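# Place cup carrier flat inside standing paper bag

## Task

Set the cup carrier inside the paper bag, resting flat and upright on the bag's floor, with the bag left upright and open on the table and its rim raised along the whole edge. Nothing may depend on the robot holding it at the end, so release the carrier and pull the grippers away before finishing.

## Robot and tools

Robot: two arms, left_arm and right_arm, each ending in a parallel two-finger gripper. A gripper's fingers extend along its own +z axis and close along its own y axis. The reported hand point sits between the finger pads, roughly 1 cm short of the tips.

Frame: every pose is given in one scene frame. The origin lies on the table surface midway between the arms, +z is up, +x reaches out across the table, and left_arm sits on the +y side. The arm names say nothing about image left or right. Positions are in metres; orientations are unit quaternions written w first (qw, qx, qy, qz).

Row layout (used by both execute_actions and move): 16 numbers, left_arm first, then right_arm, each as x, y, z, qw, qx, qy, qz, opening. All 16 must be sent even when only one arm should move. x, y, z and the quaternion are an absolute target pose for that gripper, not an offset. Opening runs from -1 (shut) to +1 (fully open, 0.094 m). To keep an arm still, repeat exactly the pose and quaternion from the latest result and its current opening, every call; to keep an orientation, resend the same quaternion rather than the drifted reported one.

execute_actions(actions): actions is a list of up to 15 actions; each action is a list of up to 15 rows, each row lasting 1/30 s. If fewer than 15 rows are given, the last row is held for the remaining steps. An empty list simply returns the current state and images. Any target more than 0.6 m from that gripper's position at the start of its action, along any of the gripper's own axes, makes the action refused for both arms; a malformed action, or a first action failing this check against the last reported state, rejects the whole call with no motion.

Each control step, the commanded pose is limited to 70 mm and 16 degrees away from the measured pose, and damped inverse kinematics chases that clipped pose, favouring position over orientation. So distant targets need several actions, and after an action the arm only continues to the last clipped pose. Arms often finish a centimetre or more short, usually low. Elbows cannot fully straighten. Printed hand positions get less accurate at long reach.

move(target, speed, blocking): target is one 16-number row as above. Both grippers travel in straight lines toward their poses, finishing together, over 0.5 to 10 s (cut off at 10 s). speed is the path's top speed in m/s, 0.002 to 0.5, default 0.25; rotation is capped at twice that value in rad/s. Rotation takes the shorter direction. Paths do not avoid obstacles or the other arm, and the real gripper may lag, wander, or overshoot the speed near full extension. Faster contact hits harder, and aiming deeper past a contact presses harder. The opening is applied when the move begins. With blocking=false the call returns after 0.5 s while the arm continues; then use wait(0) to check, and call wait or stop before sending any other motion. The result adds a move: line giving the ending (done, off_target, moving, held, fault) and any limits: paced means the sent pose was clipped, held means a safety check blocked steps (the arm may then jump faster). Distances from each pose are also listed.

wait(seconds): 0 to 10; lets the scene run with each arm on its last command, returning early if a running move finishes. stop(): brakes a running move to rest; it needs stopping distance, and fingers keep moving.

zoom_image(camera, region): camera is cam_high, cam_left_wrist or cam_right_wrist; region is [x0, y0, x1, y1] in image pixels, origin top-left, at most 504 by 504. All three images are 504x504; cam_high is a fixed overhead pinhole view, the wrist cameras are fisheye and follow their hands.

finished_scene(scene): pass the current scene number to end it; irreversible, and the robot holds its last command first. Its result reports success and gives the next task if any. Replying without a tool call ends everything.

Result lines: left_arm / right_arm state give each gripper pose. Hand target lines show what the controller now drives toward. grip_measured is the finger opening on the command scale (up to about 1 mm error per gripper); the last joint value is the opening in metres. To hold something, command about 0.03 below grip_measured for a firm grip, less for a lighter one; thin parts under about 2 mm are gripped more weakly. "pose unreachable" means a clearance check altered or blocked that arm's command. FAULT or OVER-TEMPERATURE FAULT lines mean an arm stopped. MOTOR HOT warns from 75 °C; at 90 °C that arm halts for 10 s, and at 100 °C it goes limp and drops. Holding loads heats motors, even while you are composing a reply, since the robot keeps its last command meanwhile.

Joint limits (rad): waist -2.618 to 3.054, shoulder 0 to 3.142, elbow 0 to 3.142, wrist pitch -1.571 to 1.571, wrist yaw -1.571 to 1.571, wrist roll -2.094 to 2.094.

Avoid: letting rigid objects leave the table, dropping or slamming the carrier, knocking the bag over or crushing its rim, hard presses, and any hard contact between the two arms. Held parts may occasionally be tugged and loose objects nudged, so check images before releasing. Move smoothly and finish promptly.

Each tool is called as name([rows], argument=value, ...), one row to a line, values as JSON.

## Session

execute_actions(actions=[])

Scene clock: 0.00 s.
left_arm: end_effector_position=(+0.6682, +0.3267, +0.1779) grip_measured=+1.000 end_effector_quat_wxyz=(+0.732, +0.217, +0.623, +0.168) | right_arm: end_effector_position=(+0.3978, -0.5686, +0.1249) grip_measured=+1.000 end_effector_quat_wxyz=(+0.409, +0.530, +0.598, +0.440)
Joint positions: left_arm=[0.123 2.436 1.586 0.985 0.311 0.519 0.094] | right_arm=[-1.046  1.952  1.088  0.221 -1.091  0.961  0.094]
Joint velocities: left_arm=[ 0.017  0.002 -0.007 -0.037 -0.007 -0.037  0.   ] | right_arm=[-0.002  0.007  0.007 -0.022 -0.066 -0.022  0.   ]
Hand target (left_arm): +0.669, +0.327, +0.178; +0.731, +0.215, +0.626, +0.165
Hand target (right_arm): +0.399, -0.570, +0.133; +0.419, +0.519, +0.602, +0.439
camera_calibration (this result's frames):
cam_left_wrist: T_world_to_cam=[[-0.00401926, -0.785812, -0.618453, 0.3779], [-0.520833, 0.529595, -0.669524, 0.329535], [0.853649, 0.319419, -0.411405, -0.502218], [0, 0, 0, 1]] pos_world=[0.601869, 0.282856, 0.24773]
cam_right_wrist: T_world_to_cam=[[-0.249049, -0.0653188, -0.966286, 0.180132], [-0.544601, 0.834483, 0.0839551, 0.724319], [0.800865, 0.547149, -0.243399, 0.140032], [0, 0, 0, 1]] pos_world=[0.32718, -0.669284, 0.147333]

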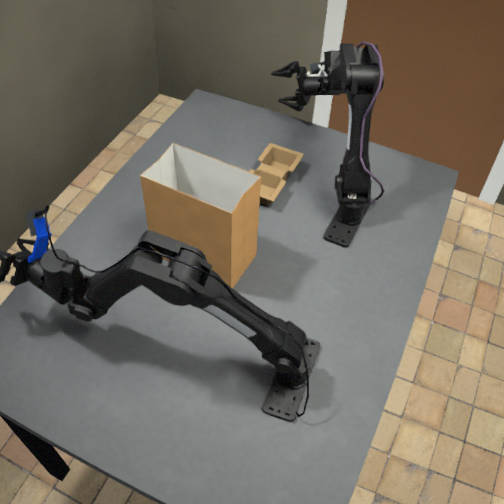

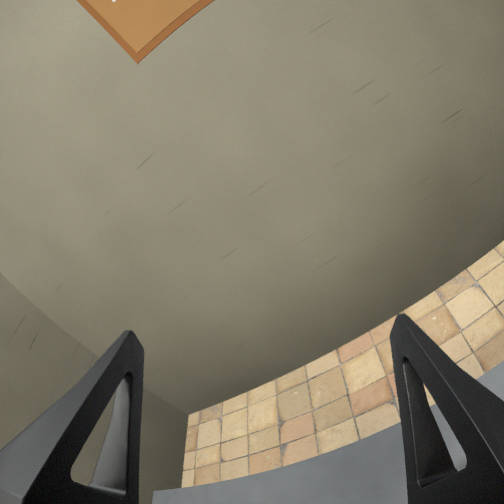

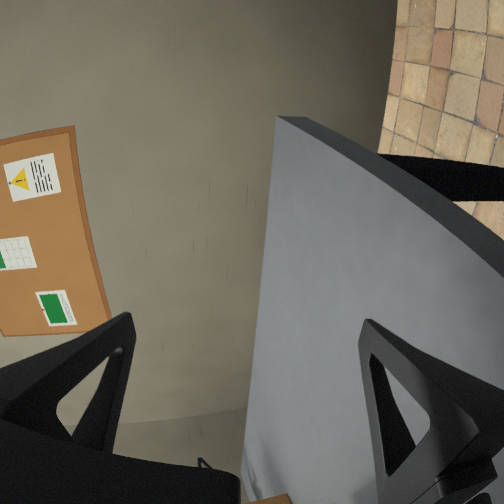

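zoom_image(camera="cam_high", region=[130, 130, 320, 320])

Region (130, 130, 320, 320) of cam_high's 504x504 image, scaled by 2.653, with more detail than that image has.

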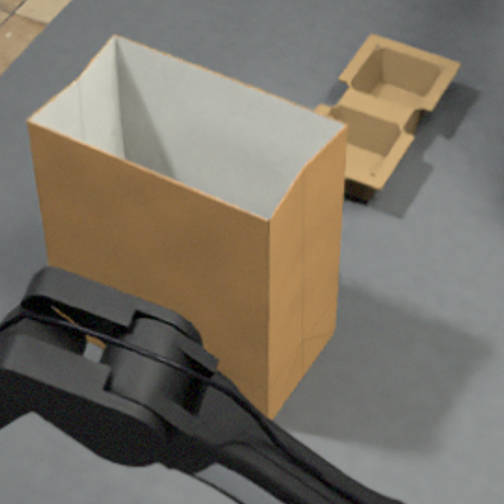

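move(target=[0.10,0.50,0.15,0,-0.563,0.826,0,1, 0.303,-0.274,0.15,0.0428,0.7119,0.6996,-0.0435,1], speed=0.3)

Scene clock: 57.93 s.
left_arm: end_effector_position=(+0.0997, +0.4882, +0.1446) grip_measured=+1.000 end_effector_quat_wxyz=(+0.005, -0.572, +0.820, -0.000) | right_arm: end_effector_position=(+0.2964, -0.2748, +0.1394) grip_measured=+1.000 end_effector_quat_wxyz=(+0.033, +0.717, +0.695, -0.038)
Joint positions: left_arm=[ 1.122  1.522  1.325 -1.364  0.006 -0.016  0.094] | right_arm=[ 0.007  1.491  1.271 -1.357  0.101  1.577  0.094]
Joint velocities: left_arm=[-0.002 -0.002 -0.002 -0.095 -0.037 -0.022  0.   ] | right_arm=[ 0.002 -0.012 -0.002 -0.037 -0.007 -0.066  0.   ]
Hand target (left_arm): +0.099, +0.493, +0.148; +0.005, -0.569, +0.822, +0.005
Hand target (right_arm): +0.301, -0.277, +0.146; +0.043, +0.717, +0.694, -0.042
Off the commanded pose (left_arm): 0.013 m, 1 deg.
Off the commanded pose (right_arm): 0.012 m, 2 deg.
move: off_target (left_arm, right_arm)
camera_calibration (this result's frames):
cam_left_wrist: T_world_to_cam=[[0.893577, -0.448899, 0.00304096, 0.138133], [-0.342809, -0.67799, 0.65024, 0.306658], [-0.28983, -0.582082, -0.759723, 0.522247], [0, 0, 0, 1]] pos_world=[0.133056, 0.573909, 0.196942]
cam_right_wrist: T_world_to_cam=[[-0.999802, 0.0124579, -0.0155075, 0.299393], [0.00572398, 0.926803, 0.375505, 0.244291], [0.0190504, 0.375342, -0.926691, 0.343808], [0, 0, 0, 1]] pos_world=[0.291386, -0.359184, 0.231514]

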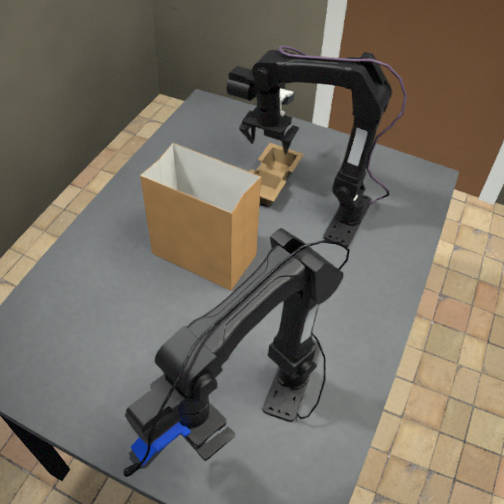

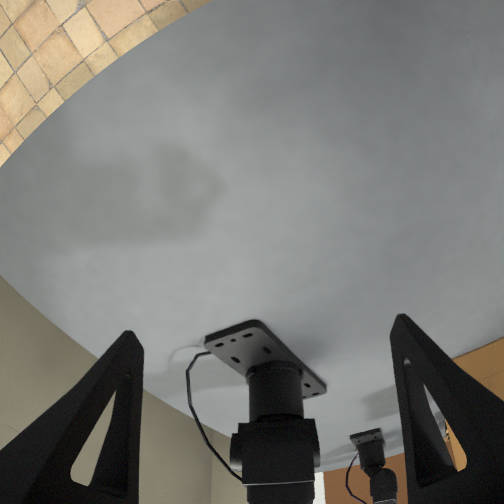

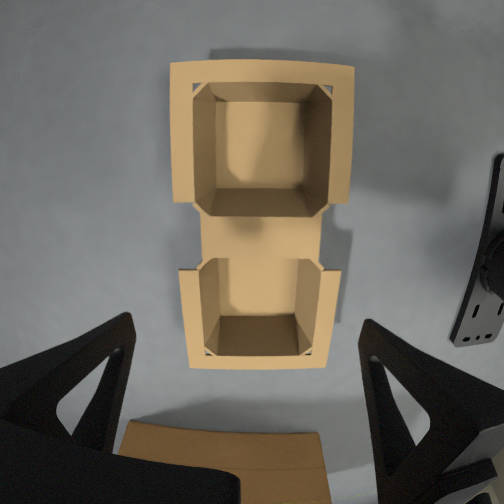

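move(target=[0.10,0.50,0.15,0,-0.563,0.826,0,1, 0.290,-0.291,0.068,0.0428,0.7119,0.6996,-0.0435,1], speed=0.1)

Scene clock: 70.83 s.
left_arm: end_effector_position=(+0.1020, +0.4945, +0.1475) grip_measured=+1.000 end_effector_quat_wxyz=(+0.000, -0.563, +0.826, -0.003) | right_arm: end_effector_position=(+0.2938, -0.2856, +0.0724) grip_measured=+1.000 end_effector_quat_wxyz=(+0.041, +0.711, +0.701, -0.032)
Joint positions: left_arm=[ 1.122  1.559  1.372 -1.387  0.006  0.006  0.094] | right_arm=[-0.035  1.491  1.002 -1.063  0.103  1.516  0.094]
Joint velocities: left_arm=[ 0.017  0.002  0.002 -0.007 -0.081 -0.037  0.   ] | right_arm=[ 0.007  0.002 -0.012  0.022  0.007 -0.051  0.   ]
Hand target (left_arm): +0.100, +0.500, +0.150; +0.000, -0.563, +0.826, +0.000
Hand target (right_arm): +0.290, -0.291, +0.068; +0.043, +0.712, +0.700, -0.043
Off the commanded pose (left_arm): 0.006 m, 0 deg.
Off the commanded pose (right_arm): 0.008 m, 1 deg.
move: done
camera_calibration (this result's frames):
cam_left_wrist: T_world_to_cam=[[0.883801, -0.467846, 0.00386012, 0.149087], [-0.35411, -0.663506, 0.659065, 0.302468], [-0.30578, -0.583849, -0.752076, 0.530211], [0, 0, 0, 1]] pos_world=[0.137471, 0.580002, 0.198838]
cam_right_wrist: T_world_to_cam=[[-0.999381, -0.00560674, -0.0347242, 0.292014], [-0.0181335, 0.928037, 0.372046, 0.287114], [0.0301394, 0.372446, -0.927564, 0.281786], [0, 0, 0, 1]] pos_world=[0.288547, -0.369765, 0.164695]

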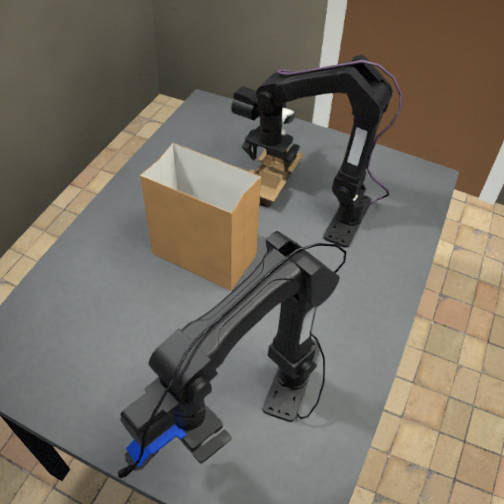

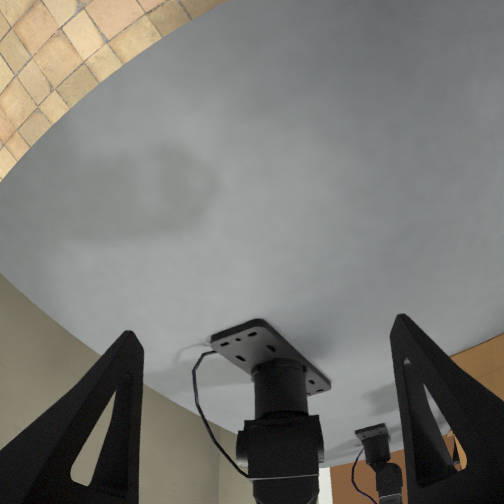

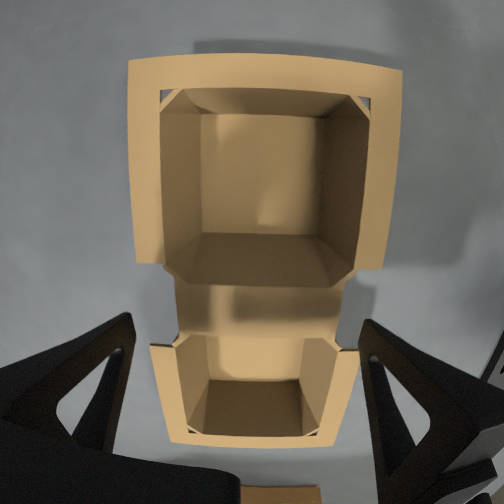

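move(target=[0.10,0.50,0.15,0,-0.563,0.826,0,1, 0.285,-0.297,0.034,0.0428,0.7119,0.6996,-0.0435,1], speed=0.04)

Scene clock: 79.77 s.
left_arm: end_effector_position=(+0.1020, +0.4944, +0.1475) grip_measured=+1.000 end_effector_quat_wxyz=(+0.000, -0.563, +0.826, -0.003) | right_arm: end_effector_position=(+0.2901, -0.2919, +0.0400) grip_measured=+1.000 end_effector_quat_wxyz=(+0.044, +0.711, +0.701, -0.030)
Joint positions: left_arm=[ 1.122  1.559  1.372 -1.387  0.006  0.006  0.094] | right_arm=[-0.062  1.512  0.887 -0.916  0.103  1.489  0.094]
Joint velocities: left_arm=[ 0.007 -0.002 -0.012 -0.081  0.022 -0.007  0.   ] | right_arm=[ 0.002  0.012 -0.017 -0.037 -0.081 -0.007  0.   ]
Hand target (left_arm): +0.100, +0.500, +0.150; +0.000, -0.563, +0.826, +0.000
Hand target (right_arm): +0.285, -0.297, +0.034; +0.043, +0.712, +0.700, -0.044
Off the commanded pose (left_arm): 0.006 m, 0 deg.
Off the commanded pose (right_arm): 0.009 m, 2 deg.
move: done
camera_calibration (this result's frames):
cam_left_wrist: T_world_to_cam=[[0.883802, -0.467845, 0.00390523, 0.149069], [-0.354019, -0.663271, 0.659349, 0.302229], [-0.305883, -0.584117, -0.751827, 0.530255], [0, 0, 0, 1]] pos_world=[0.137444, 0.579932, 0.198803]
cam_right_wrist: T_world_to_cam=[[-0.999126, -0.00588157, -0.0413787, 0.287279], [-0.0208225, 0.928478, 0.370803, 0.305923], [0.0362383, 0.371341, -0.927789, 0.252073], [0, 0, 0, 1]] pos_world=[0.284264, -0.375958, 0.132321]

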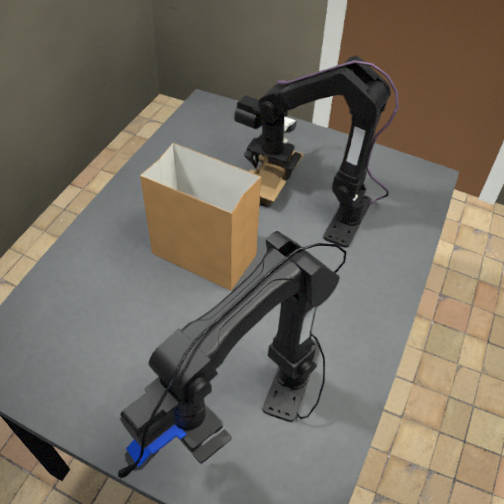

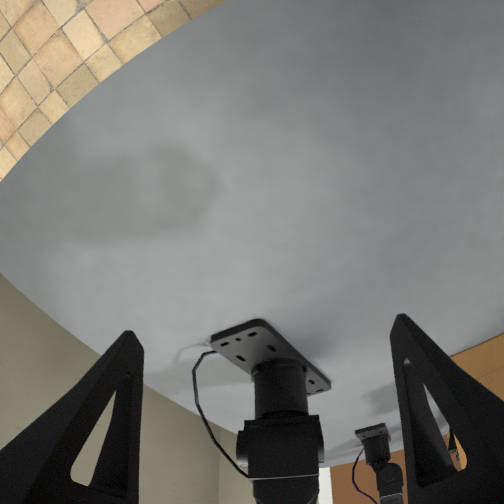

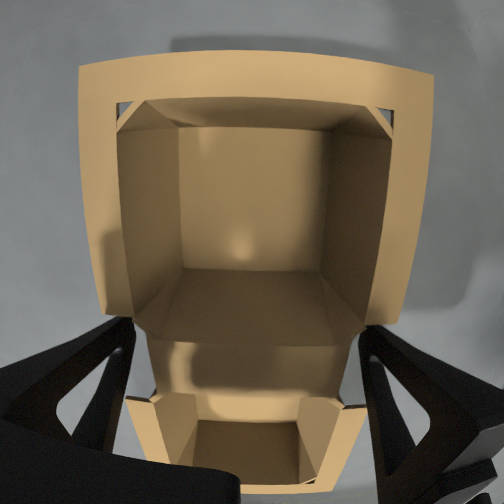

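execute_actions([
  [[0.10,0.50,0.15,0,-0.563,0.826,0,1, 0.284,-0.297,0.030,0.0428,0.7119,0.6996,-0.0435,0.9],[0.10,0.50,0.15,0,-0.563,0.826,0,1, 0.284,-0.297,0.030,0.0428,0.7119,0.6996,-0.0435,0.9],[0.10,0.50,0.15,0,-0.563,0.826,0,1, 0.284,-0.297,0.030,0.0428,0.7119,0.6996,-0.0435,0.9],[0.10,0.50,0.15,0,-0.563,0.826,0,1, 0.284,-0.297,0.030,0.0428,0.7119,0.6996,-0.0435,0.9],[0.10,0.50,0.15,0,-0.563,0.826,0,1, 0.284,-0.297,0.030,0.0428,0.7119,0.6996,-0.0435,0.85],[0.10,0.50,0.15,0,-0.563,0.826,0,1, 0.284,-0.297,0.030,0.0428,0.7119,0.6996,-0.0435,0.85],[0.10,0.50,0.15,0,-0.563,0.826,0,1, 0.284,-0.297,0.030,0.0428,0.7119,0.6996,-0.0435,0.8],[0.10,0.50,0.15,0,-0.563,0.826,0,1, 0.284,-0.297,0.030,0.0428,0.7119,0.6996,-0.0435,0.8],[0.10,0.50,0.15,0,-0.563,0.826,0,1, 0.284,-0.297,0.030,0.0428,0.7119,0.6996,-0.0435,0.75],[0.10,0.50,0.15,0,-0.563,0.826,0,1, 0.284,-0.297,0.030,0.0428,0.7119,0.6996,-0.0435,0.75],[0.10,0.50,0.15,0,-0.563,0.826,0,1, 0.284,-0.297,0.030,0.0428,0.7119,0.6996,-0.0435,0.7],[0.10,0.50,0.15,0,-0.563,0.826,0,1, 0.284,-0.297,0.030,0.0428,0.7119,0.6996,-0.0435,0.7],[0.10,0.50,0.15,0,-0.563,0.826,0,1, 0.284,-0.297,0.030,0.0428,0.7119,0.6996,-0.0435,0.67]],
  [[0.10,0.50,0.15,0,-0.563,0.826,0,1, 0.284,-0.297,0.030,0.0428,0.7119,0.6996,-0.0435,0.65],[0.10,0.50,0.15,0,-0.563,0.826,0,1, 0.284,-0.297,0.030,0.0428,0.7119,0.6996,-0.0435,0.635],[0.10,0.50,0.15,0,-0.563,0.826,0,1, 0.284,-0.297,0.030,0.0428,0.7119,0.6996,-0.0435,0.62],[0.10,0.50,0.15,0,-0.563,0.826,0,1, 0.284,-0.297,0.030,0.0428,0.7119,0.6996,-0.0435,0.61],[0.10,0.50,0.15,0,-0.563,0.826,0,1, 0.284,-0.297,0.030,0.0428,0.7119,0.6996,-0.0435,0.60],[0.10,0.50,0.15,0,-0.563,0.826,0,1, 0.284,-0.297,0.030,0.0428,0.7119,0.6996,-0.0435,0.59],[0.10,0.50,0.15,0,-0.563,0.826,0,1, 0.284,-0.297,0.030,0.0428,0.7119,0.6996,-0.0435,0.58],[0.10,0.50,0.15,0,-0.563,0.826,0,1, 0.284,-0.297,0.030,0.0428,0.7119,0.6996,-0.0435,0.57],[0.10,0.50,0.15,0,-0.563,0.826,0,1, 0.284,-0.297,0.030,0.0428,0.7119,0.6996,-0.0435,0.56],[0.10,0.50,0.15,0,-0.563,0.826,0,1, 0.284,-0.297,0.030,0.0428,0.7119,0.6996,-0.0435,0.55]],
])

Scene clock: 93.37 s.
left_arm: end_effector_position=(+0.1020, +0.4944, +0.1475) grip_measured=+1.000 end_effector_quat_wxyz=(+0.000, -0.563, +0.826, -0.003) | right_arm: end_effector_position=(+0.2899, -0.2919, +0.0366) grip_measured=+0.568 end_effector_quat_wxyz=(+0.046, +0.711, +0.701, -0.029)
Joint positions: left_arm=[ 1.122  1.559  1.372 -1.387  0.006  0.006  0.094] | right_arm=[-0.062  1.512  0.872 -0.897  0.104  1.488  0.074]
Joint velocities: left_arm=[ 0.007  0.007 -0.012  0.007 -0.037 -0.037  0.   ] | right_arm=[ 0.007  0.007 -0.002  0.051  0.007  0.007 -0.001]
Hand target (left_arm): +0.100, +0.500, +0.150; +0.000, -0.563, +0.826, +0.000
Hand target (right_arm): +0.284, -0.297, +0.030; +0.043, +0.712, +0.700, -0.043
Off the commanded pose (left_arm): 0.006 m, 0 deg.
Off the commanded pose (right_arm): 0.010 m, 2 deg.
camera_calibration (this result's frames):
cam_left_wrist: T_world_to_cam=[[0.883623, -0.468182, 0.00390627, 0.149253], [-0.354274, -0.663137, 0.659348, 0.302189], [-0.306104, -0.583999, -0.751828, 0.53022], [0, 0, 0, 1]] pos_world=[0.137476, 0.579918, 0.198803]
cam_right_wrist: T_world_to_cam=[[-0.998928, -0.00666377, -0.0458089, 0.286746], [-0.0231601, 0.92877, 0.369933, 0.307989], [0.0400808, 0.370597, -0.927929, 0.247677], [0, 0, 0, 1]] pos_world=[0.283645, -0.375928, 0.129027]

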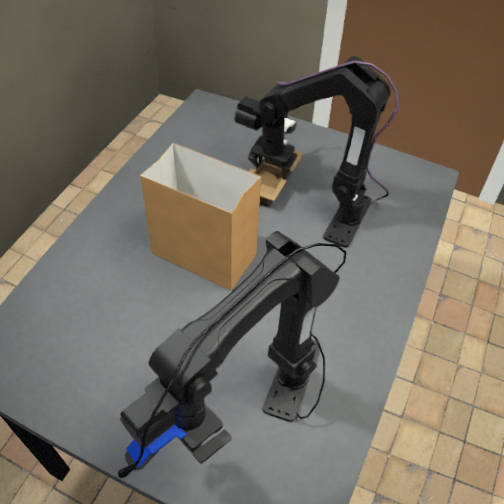

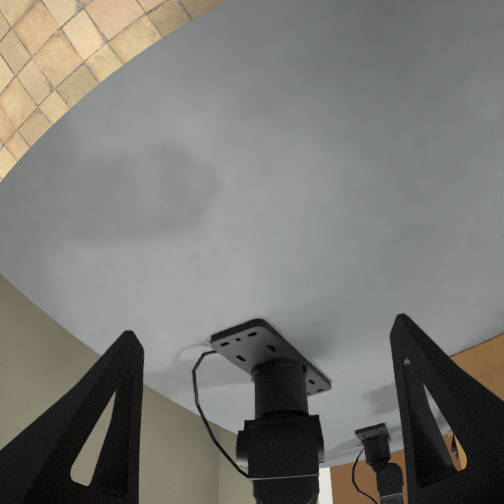

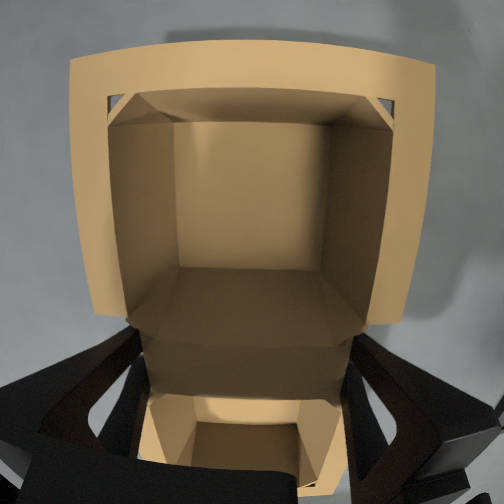

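execute_actions([
  [[0.10,0.50,0.15,0,-0.563,0.826,0,1, 0.284,-0.297,0.030,0.0428,0.7119,0.6996,-0.0435,0.54],[0.10,0.50,0.15,0,-0.563,0.826,0,1, 0.284,-0.297,0.030,0.0428,0.7119,0.6996,-0.0435,0.53],[0.10,0.50,0.15,0,-0.563,0.826,0,1, 0.284,-0.297,0.030,0.0428,0.7119,0.6996,-0.0435,0.52],[0.10,0.50,0.15,0,-0.563,0.826,0,1, 0.284,-0.297,0.030,0.0428,0.7119,0.6996,-0.0435,0.51]],
])

Scene clock: 98.00 s.
left_arm: end_effector_position=(+0.1020, +0.4944, +0.1475) grip_measured=+1.000 end_effector_quat_wxyz=(+0.000, -0.563, +0.826, -0.003) | right_arm: end_effector_position=(+0.2899, -0.2919, +0.0366) grip_measured=+0.565 end_effector_quat_wxyz=(+0.046, +0.711, +0.701, -0.029)
Joint positions: left_arm=[ 1.122  1.559  1.372 -1.387  0.006  0.006  0.094] | right_arm=[-0.062  1.512  0.872 -0.897  0.104  1.488  0.074]
Joint velocities: left_arm=[-0.012 -0.012 -0.012  0.037 -0.022 -0.051  0.   ] | right_arm=[-0.002 -0.002 -0.002  0.066 -0.066 -0.022 -0.   ]
Hand target (left_arm): +0.100, +0.500, +0.150; +0.000, -0.563, +0.826, +0.000
Hand target (right_arm): +0.284, -0.297, +0.030; +0.043, +0.712, +0.700, -0.044
Off the commanded pose (left_arm): 0.006 m, 0 deg.
Off the commanded pose (right_arm): 0.010 m, 2 deg.
camera_calibration (this result's frames):
cam_left_wrist: T_world_to_cam=[[0.883623, -0.468182, 0.00390627, 0.149253], [-0.354274, -0.663137, 0.659348, 0.302189], [-0.306104, -0.583999, -0.751828, 0.53022], [0, 0, 0, 1]] pos_world=[0.137476, 0.579918, 0.198803]
cam_right_wrist: T_world_to_cam=[[-0.998928, -0.00666377, -0.0458089, 0.286746], [-0.0231601, 0.92877, 0.369933, 0.307989], [0.0400808, 0.370597, -0.927929, 0.247677], [0, 0, 0, 1]] pos_world=[0.283645, -0.375928, 0.129027]

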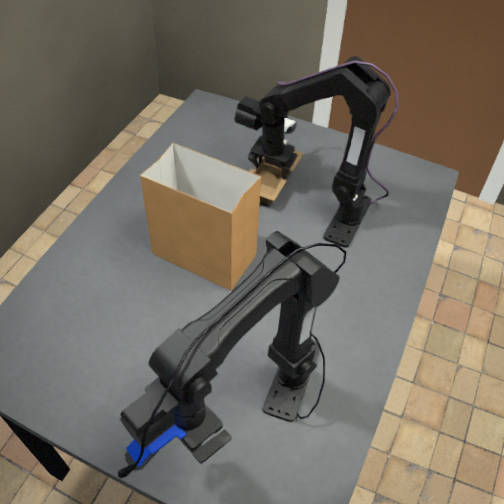

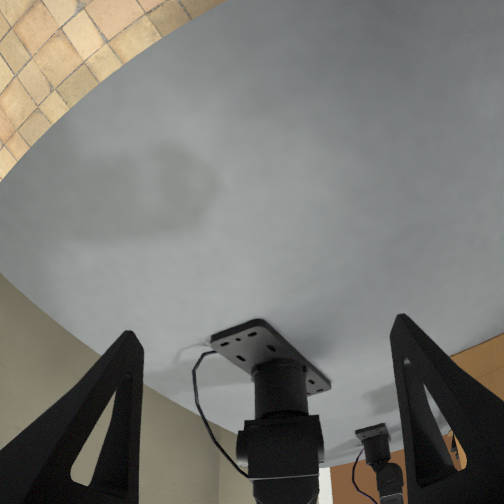

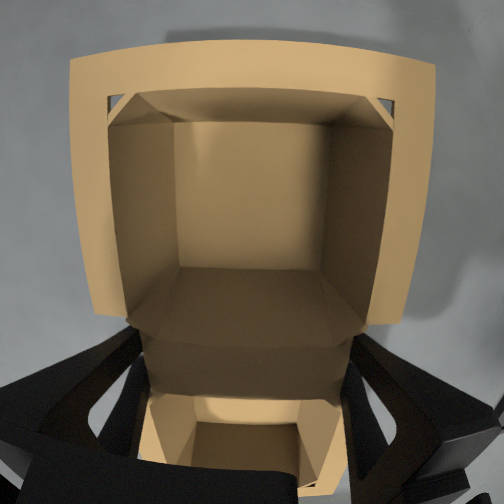

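move(target=[0.10,0.50,0.15,0,-0.563,0.826,0,1, 0.29,-0.29,0.10,0.0428,0.7119,0.6996,-0.0435,0.51], speed=0.1)

move(target=[0.10,0.50,0.15,0,-0.563,0.826,0,1, 0.335,-0.12,0.385,0.4614,0.0310,0.8865,-0.0161,0.51], speed=0.2)

Scene clock: 108.27 s.
left_arm: end_effector_position=(+0.1020, +0.4944, +0.1475) grip_measured=+1.000 end_effector_quat_wxyz=(+0.000, -0.563, +0.826, -0.003) | right_arm: end_effector_position=(+0.2835, -0.2883, +0.0860) grip_measured=+0.565 end_effector_quat_wxyz=(+0.022, +0.713, +0.699, -0.049)
Joint positions: left_arm=[ 1.122  1.559  1.372 -1.387  0.006  0.006  0.094] | right_arm=[-0.05   1.489  1.056 -1.169  0.103  1.508  0.074]
Joint velocities: left_arm=[ 0.007  0.007 -0.012  0.037  0.037  0.037  0.   ] | right_arm=[ 0.022 -0.007  0.007 -0.051  0.022  0.007  0.001]
Hand target (left_arm): +0.100, +0.500, +0.150; +0.000, -0.563, +0.826, +0.000
Hand target (right_arm): +0.289, -0.290, +0.100; +0.043, +0.712, +0.699, -0.043
Off the commanded pose (left_arm): 0.006 m, 0 deg.
Off the commanded pose (right_arm): 0.016 m, 2 deg.
move: off_target (right_arm)
camera_calibration (this result's frames):
cam_left_wrist: T_world_to_cam=[[0.883623, -0.468182, 0.00390627, 0.149253], [-0.354274, -0.663137, 0.659348, 0.302189], [-0.306104, -0.583999, -0.751828, 0.53022], [0, 0, 0, 1]] pos_world=[0.137476, 0.579918, 0.198803]
cam_right_wrist: T_world_to_cam=[[-0.999873, 0.000966304, 0.0158827, 0.279838], [0.00687862, 0.92632, 0.376676, 0.276375], [-0.0143485, 0.376737, -0.926209, 0.309487], [0, 0, 0, 1]] pos_world=[0.282342, -0.372877, 0.178102]

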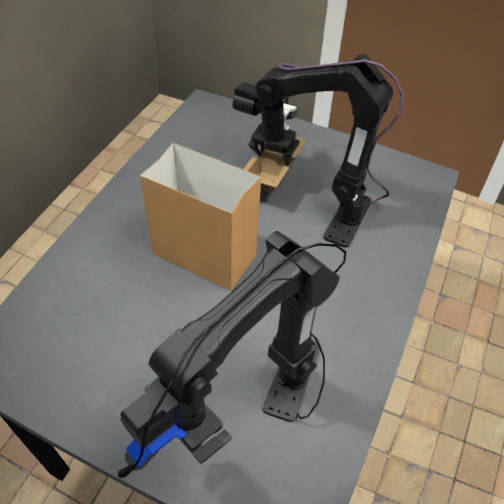

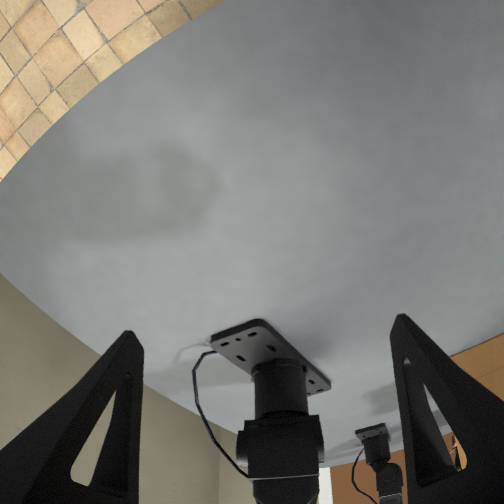

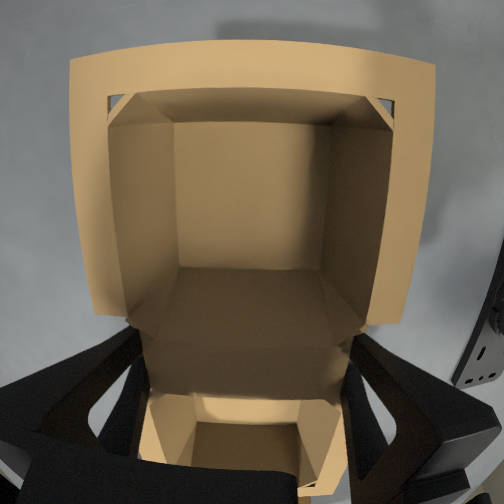

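Scene clock: 113.10 s.
left_arm: end_effector_position=(+0.1020, +0.4944, +0.1475) grip_measured=+1.000 end_effector_quat_wxyz=(+0.000, -0.563, +0.826, -0.003) | right_arm: end_effector_position=(+0.3295, -0.1263, +0.3721) grip_measured=+0.565 end_effector_quat_wxyz=(+0.442, +0.026, +0.897, -0.015)
Joint positions: left_arm=[ 1.122  1.559  1.372 -1.387  0.006  0.006  0.094] | right_arm=[ 0.789  1.312  1.756 -1.289  0.618  0.571  0.074]
Joint velocities: left_arm=[-0.007 -0.017 -0.012 -0.081 -0.037 -0.022  0.   ] | right_arm=[ 0.007  0.002  0.002  0.007  0.022 -0.037 -0.   ]
Hand target (left_arm): +0.100, +0.500, +0.150; +0.000, -0.563, +0.826, +0.000
Hand target (right_arm): +0.333, -0.123, +0.385; +0.458, +0.029, +0.888, -0.008
Off the commanded pose (left_arm): 0.006 m, 0 deg.
Off the commanded pose (right_arm): 0.015 m, 3 deg.
move: off_target (right_arm)
camera_calibration (this result's frames):
cam_left_wrist: T_world_to_cam=[[0.883623, -0.468182, 0.00390627, 0.149253], [-0.354274, -0.663137, 0.659348, 0.302189], [-0.306104, -0.583999, -0.751828, 0.53022], [0, 0, 0, 1]] pos_world=[0.137476, 0.579918, 0.198803]
cam_right_wrist: T_world_to_cam=[[-0.0309629, -0.99951, 0.00469588, -0.120274], [-0.908941, 0.0262024, -0.416102, 0.501379], [0.415774, -0.017152, -0.909306, 0.316333], [0, 0, 0, 1]] pos_world=[0.320476, -0.127926, 0.496832]

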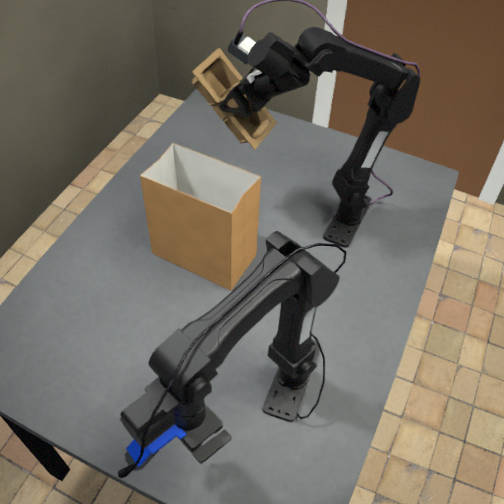

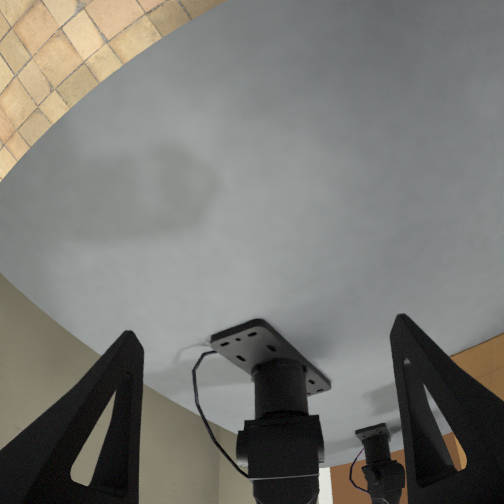

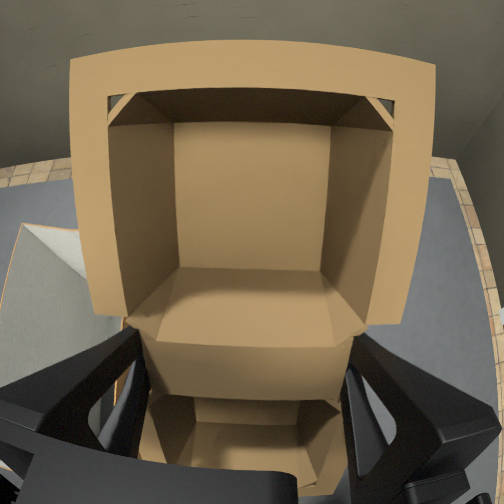

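zoom_image(camera="cam_right_wrist", region=[0, 200, 200, 500])

Region (0, 200, 200, 500) of cam_right_wrist's 504x504 image, scaled by 1.680, with more detail than that image has.

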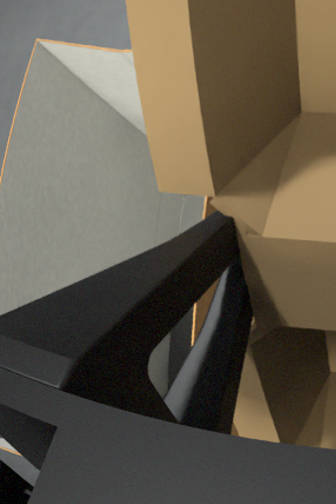

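move(target=[0.10,0.50,0.15,0,-0.563,0.826,0,1, 0.315,-0.11,0.415,0.5370,0.0287,0.8429,-0.0183,0.51], speed=0.1)

move(target=[0.10,0.50,0.15,0,-0.563,0.826,0,1, 0.31,0.028,0.415,0.5370,0.0287,0.8429,-0.0183,0.51], speed=0.07)

Scene clock: 148.97 s.
left_arm: end_effector_position=(+0.1020, +0.4944, +0.1475) grip_measured=+1.000 end_effector_quat_wxyz=(+0.000, -0.563, +0.826, -0.003) | right_arm: end_effector_position=(+0.3183, -0.1059, +0.4060) grip_measured=+0.565 end_effector_quat_wxyz=(+0.522, +0.017, +0.852, -0.023)
Joint positions: left_arm=[ 1.122  1.559  1.372 -1.387  0.006  0.006  0.094] | right_arm=[ 0.974  1.295  1.756 -1.221  0.851  0.597  0.074]
Joint velocities: left_arm=[-0.002 -0.007 -0.012 -0.022 -0.022 -0.022  0.   ] | right_arm=[-0.007  0.007 -0.002 -0.022 -0.037 -0.007  0.   ]
Hand target (left_arm): +0.100, +0.500, +0.150; +0.000, -0.563, +0.826, +0.000
Hand target (right_arm): +0.315, -0.111, +0.414; +0.536, +0.028, +0.844, -0.017
Off the commanded pose (left_arm): 0.006 m, 0 deg.
Off the commanded pose (right_arm): 0.010 m, 2 deg.
move: done
camera_calibration (this result's frames):
cam_left_wrist: T_world_to_cam=[[0.883623, -0.468182, 0.00390627, 0.149253], [-0.354274, -0.663137, 0.659348, 0.302189], [-0.306104, -0.583999, -0.751828, 0.53022], [0, 0, 0, 1]] pos_world=[0.137476, 0.579918, 0.198803]
cam_right_wrist: T_world_to_cam=[[-0.0248308, -0.999346, 0.0262815, -0.111154], [-0.818238, 0.00521279, -0.574856, 0.538065], [0.574344, -0.0357786, -0.817832, 0.262631], [0, 0, 0, 1]] pos_world=[0.286664, -0.10449, 0.52702]

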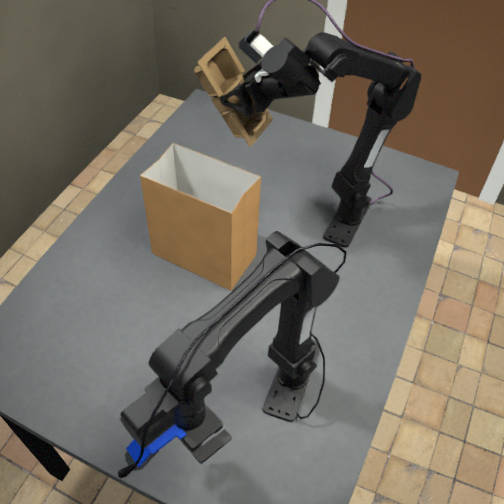

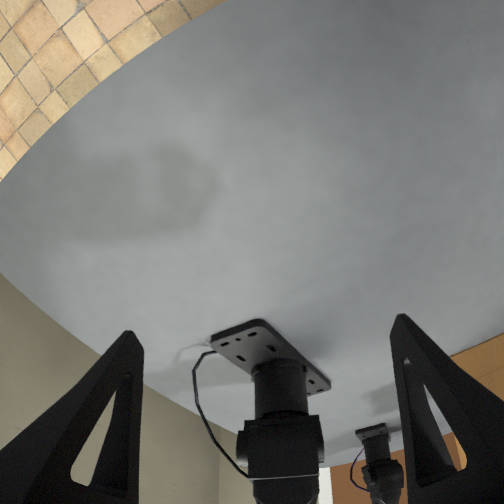

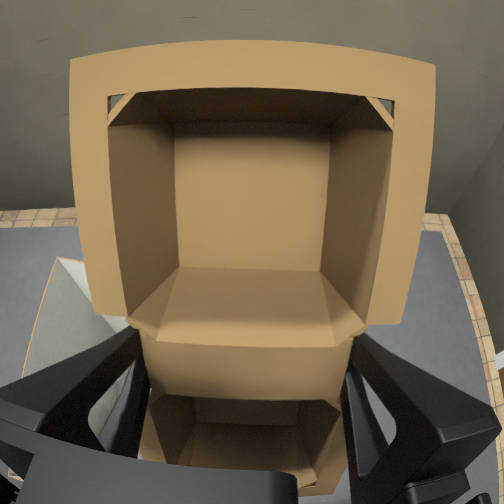

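Scene clock: 151.37 s.
left_arm: end_effector_position=(+0.1020, +0.4944, +0.1475) grip_measured=+1.000 end_effector_quat_wxyz=(+0.000, -0.563, +0.826, -0.003) | right_arm: end_effector_position=(+0.3113, +0.0303, +0.4051) grip_measured=+0.565 end_effector_quat_wxyz=(+0.526, +0.017, +0.850, -0.018)
Joint positions: left_arm=[ 1.122  1.559  1.372 -1.387  0.006  0.006  0.094] | right_arm=[ 1.255  1.833  2.343 -1.554  1.028  0.961  0.074]
Joint velocities: left_arm=[ 0.007  0.002  0.007 -0.022  0.022 -0.022  0.   ] | right_arm=[-0.012 -0.002  0.002  0.022  0.007 -0.125  0.001]
Hand target (left_arm): +0.100, +0.500, +0.150; +0.000, -0.563, +0.826, +0.000
Hand target (right_arm): +0.310, +0.027, +0.416; +0.539, +0.027, +0.842, -0.014
Off the commanded pose (left_arm): 0.006 m, 0 deg.
Off the commanded pose (right_arm): 0.010 m, 2 deg.
joint sent to its limit (right arm) — the command would take joint 4 (wrist pitch) past its lower limit, so that joint was sent only as far as its limit.
move: done
camera_calibration (this result's frames):
cam_left_wrist: T_world_to_cam=[[0.883623, -0.468182, 0.00390627, 0.149253], [-0.354274, -0.663137, 0.659348, 0.302189], [-0.306104, -0.583999, -0.751828, 0.53022], [0, 0, 0, 1]] pos_world=[0.137476, 0.579918, 0.198803]
cam_right_wrist: T_world_to_cam=[[-0.0196642, -0.999656, 0.0173273, 0.0268615], [-0.813344, 0.00591558, -0.581753, 0.532387], [0.58145, -0.0255327, -0.813181, 0.266276], [0, 0, 0, 1]] pos_world=[0.278716, 0.0305016, 0.525783]

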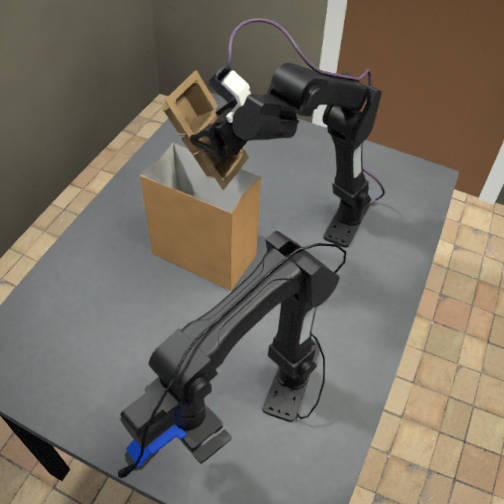

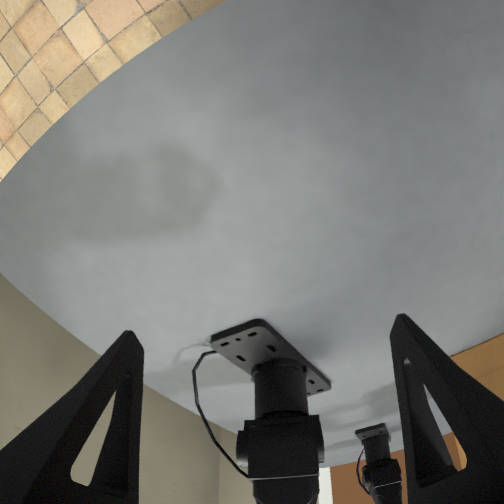

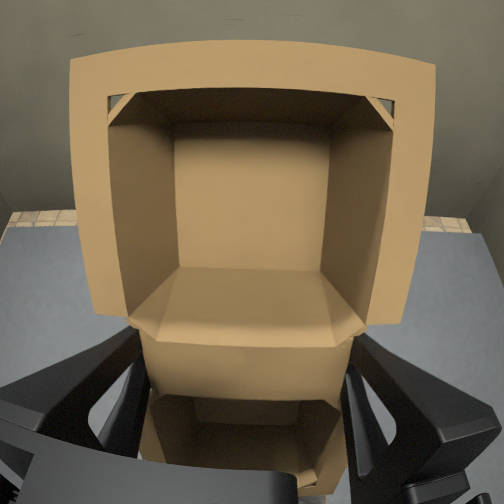

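move(target=[0.10,0.50,0.15,0,-0.563,0.826,0,1, 0.322,0.021,0.375,0.4769,0.0350,0.8781,-0.0190,0.51], speed=0.05)

zoom_image(camera="cam_high", region=[130, 60, 310, 240])

Scene clock: 176.83 s.
left_arm: end_effector_position=(+0.1020, +0.4944, +0.1475) grip_measured=+1.000 end_effector_quat_wxyz=(+0.000, -0.563, +0.826, -0.003) | right_arm: end_effector_position=(+0.3197, +0.0277, +0.3716) grip_measured=+0.565 end_effector_quat_wxyz=(+0.471, +0.026, +0.882, -0.018)
Joint positions: left_arm=[ 1.122  1.559  1.372 -1.387  0.006  0.006  0.094] | right_arm=[ 1.195  1.833  2.281 -1.556  0.9    0.995  0.074]
Joint velocities: left_arm=[-0.012  0.002  0.012  0.022  0.037 -0.037  0.   ] | right_arm=[-0.007 -0.002 -0.012  0.007 -0.037  0.037 -0.   ]
Hand target (left_arm): +0.100, +0.500, +0.150; +0.000, -0.563, +0.826, +0.000
Hand target (right_arm): +0.322, +0.021, +0.375; +0.477, +0.036, +0.878, -0.020
Off the commanded pose (left_arm): 0.006 m, 0 deg.
Off the commanded pose (right_arm): 0.008 m, 1 deg.
move: done
camera_calibration (this result's frames):
cam_left_wrist: T_world_to_cam=[[0.883623, -0.468182, 0.00390627, 0.149253], [-0.354274, -0.663137, 0.659348, 0.302189], [-0.306104, -0.583999, -0.751828, 0.53022], [0, 0, 0, 1]] pos_world=[0.137476, 0.579918, 0.198803]
cam_right_wrist: T_world_to_cam=[[-0.034973, -0.999344, 0.00944209, 0.0328121], [-0.879815, 0.0263059, -0.474589, 0.500592], [0.474029, -0.0249051, -0.880157, 0.293372], [0, 0, 0, 1]] pos_world=[0.302509, 0.0269285, 0.495479]

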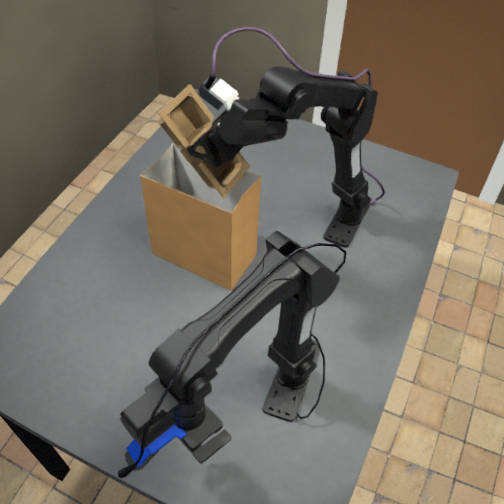

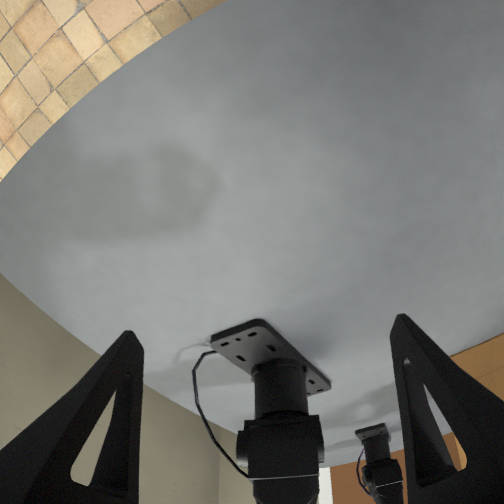

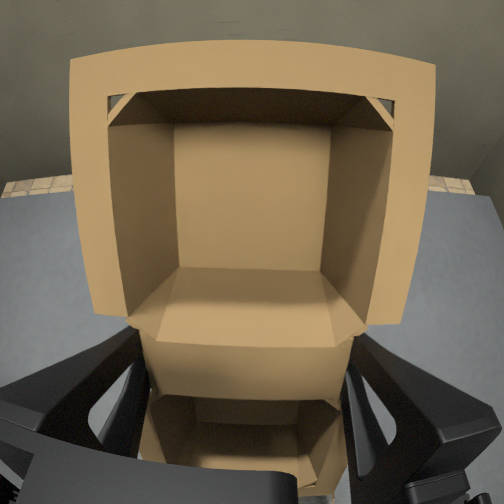

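Region (130, 60, 310, 240) of cam_high's 504x504 image, scaled by 2.800, with more detail than that image has.

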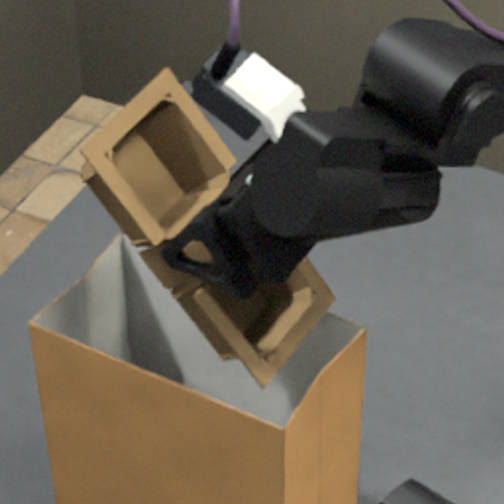

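execute_actions(actions=[])

Scene clock: 187.40 s.
left_arm: end_effector_position=(+0.1020, +0.4944, +0.1475) grip_measured=+1.000 end_effector_quat_wxyz=(+0.000, -0.563, +0.826, -0.003) | right_arm: end_effector_position=(+0.3195, +0.0279, +0.3714) grip_measured=+0.565 end_effector_quat_wxyz=(+0.470, +0.026, +0.882, -0.018)
Joint positions: left_arm=[ 1.122  1.559  1.372 -1.387  0.006  0.006  0.094] | right_arm=[ 1.195  1.833  2.281 -1.556  0.898  0.996  0.074]
Joint velocities: left_arm=[-0.007  0.002  0.017 -0.007  0.007 -0.066  0.   ] | right_arm=[ 0.017  0.002 -0.012  0.007  0.037 -0.037  0.   ]
Hand target (left_arm): +0.100, +0.500, +0.150; +0.000, -0.563, +0.826, +0.000
Hand target (right_arm): +0.322, +0.021, +0.375; +0.477, +0.036, +0.878, -0.020
Off the commanded pose (left_arm): 0.006 m, 0 deg.
Off the commanded pose (right_arm): 0.008 m, 1 deg.
camera_calibration (this result's frames):
cam_left_wrist: T_world_to_cam=[[0.883623, -0.468182, 0.00390627, 0.149253], [-0.354274, -0.663137, 0.659348, 0.302189], [-0.306104, -0.583999, -0.751828, 0.53022], [0, 0, 0, 1]] pos_world=[0.137476, 0.579918, 0.198803]
cam_right_wrist: T_world_to_cam=[[-0.0343215, -0.999375, 0.00850112, 0.0331443], [-0.880563, 0.0262159, -0.473203, 0.500072], [0.472684, -0.0237268, -0.880913, 0.293914], [0, 0, 0, 1]] pos_world=[0.302554, 0.0269873, 0.495266]

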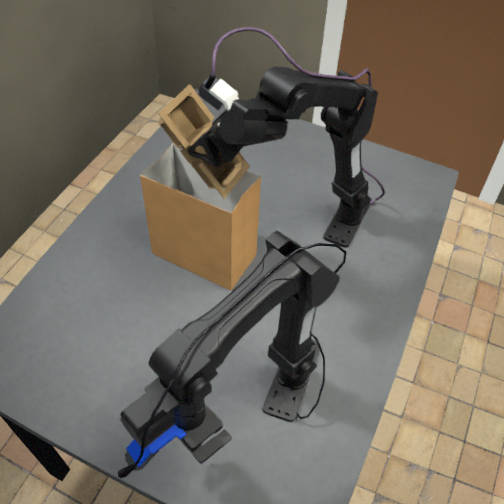

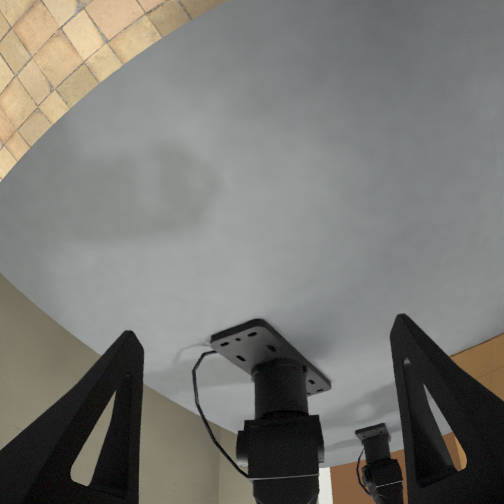

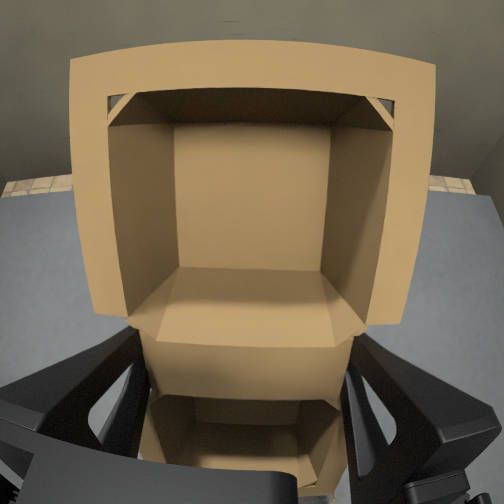

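zoom_image(camera="cam_high", region=[130, 60, 310, 240])

Region (130, 60, 310, 240) of cam_high's 504x504 image, scaled by 2.800, with more detail than that image has.

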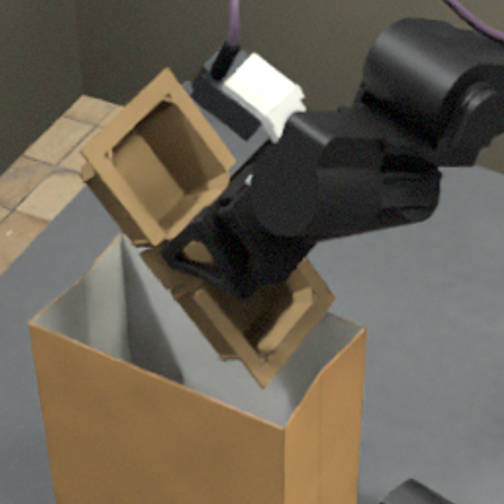

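move(target=[0.10,0.50,0.15,0,-0.563,0.826,0,1, 0.327,0.018,0.335,0.3987,0.0321,0.9165,-0.0140,0.51], speed=0.05)

zoom_image(camera="cam_high", region=[130, 60, 310, 240])

Scene clock: 196.70 s.
left_arm: end_effector_position=(+0.1020, +0.4944, +0.1475) grip_measured=+1.000 end_effector_quat_wxyz=(+0.000, -0.563, +0.826, -0.003) | right_arm: end_effector_position=(+0.3249, +0.0248, +0.3288) grip_measured=+0.565 end_effector_quat_wxyz=(+0.390, +0.027, +0.920, -0.018)
Joint positions: left_arm=[ 1.122  1.559  1.372 -1.387  0.006  0.006  0.094] | right_arm=[ 1.119  1.833  2.201 -1.547  0.719  0.995  0.074]
Joint velocities: left_arm=[-0.007  0.007 -0.002 -0.007 -0.037 -0.022  0.   ] | right_arm=[-0.002  0.002 -0.017 -0.051 -0.007 -0.007 -0.001]
Hand target (left_arm): +0.100, +0.500, +0.150; +0.000, -0.563, +0.826, +0.000
Hand target (right_arm): +0.327, +0.018, +0.335; +0.399, +0.033, +0.916, -0.015
Off the commanded pose (left_arm): 0.006 m, 0 deg.
Off the commanded pose (right_arm): 0.009 m, 1 deg.
move: done
camera_calibration (this result's frames):
cam_left_wrist: T_world_to_cam=[[0.883623, -0.468182, 0.00390627, 0.149253], [-0.354274, -0.663137, 0.659348, 0.302189], [-0.306104, -0.583999, -0.751828, 0.53022], [0, 0, 0, 1]] pos_world=[0.137476, 0.579918, 0.198803]
cam_right_wrist: T_world_to_cam=[[-0.0343618, -0.999376, 0.00821238, 0.0307224], [-0.950164, 0.0301199, -0.310292, 0.453661], [0.309851, -0.0184653, -0.950606, 0.329454], [0, 0, 0, 1]] pos_world=[0.330027, 0.0231225, 0.453696]

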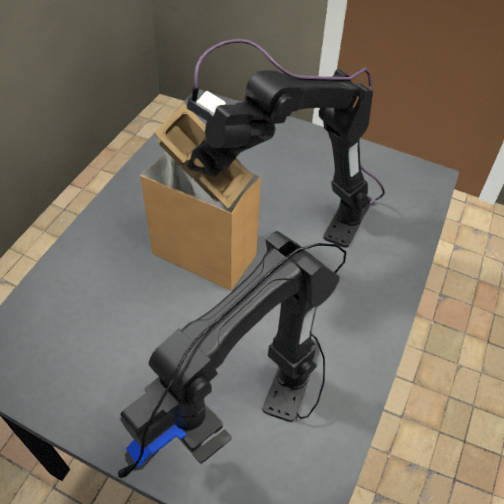

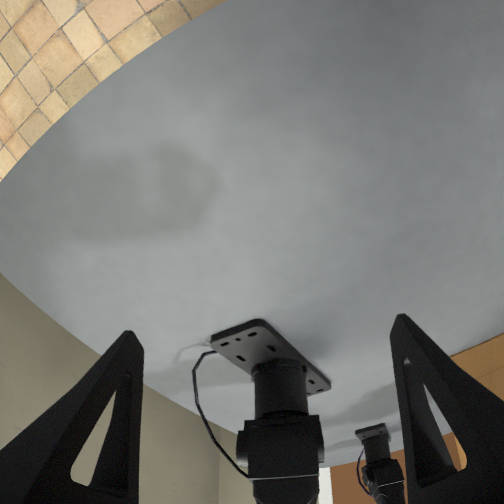

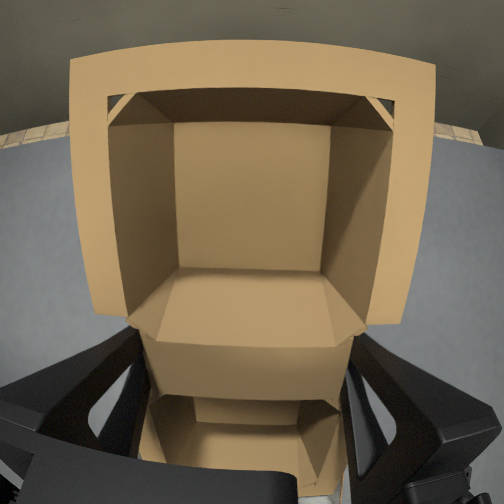

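Region (130, 60, 310, 240) of cam_high's 504x504 image, scaled by 2.800, with more detail than that image has.

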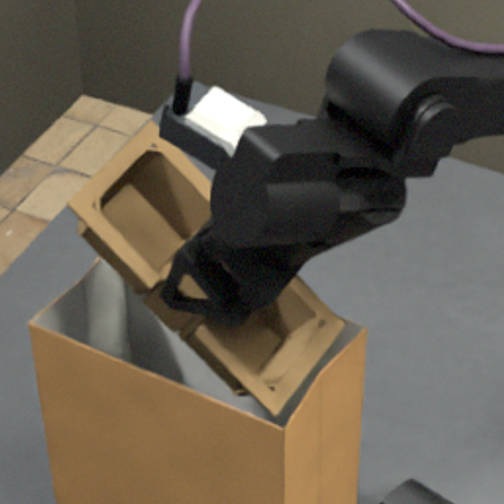

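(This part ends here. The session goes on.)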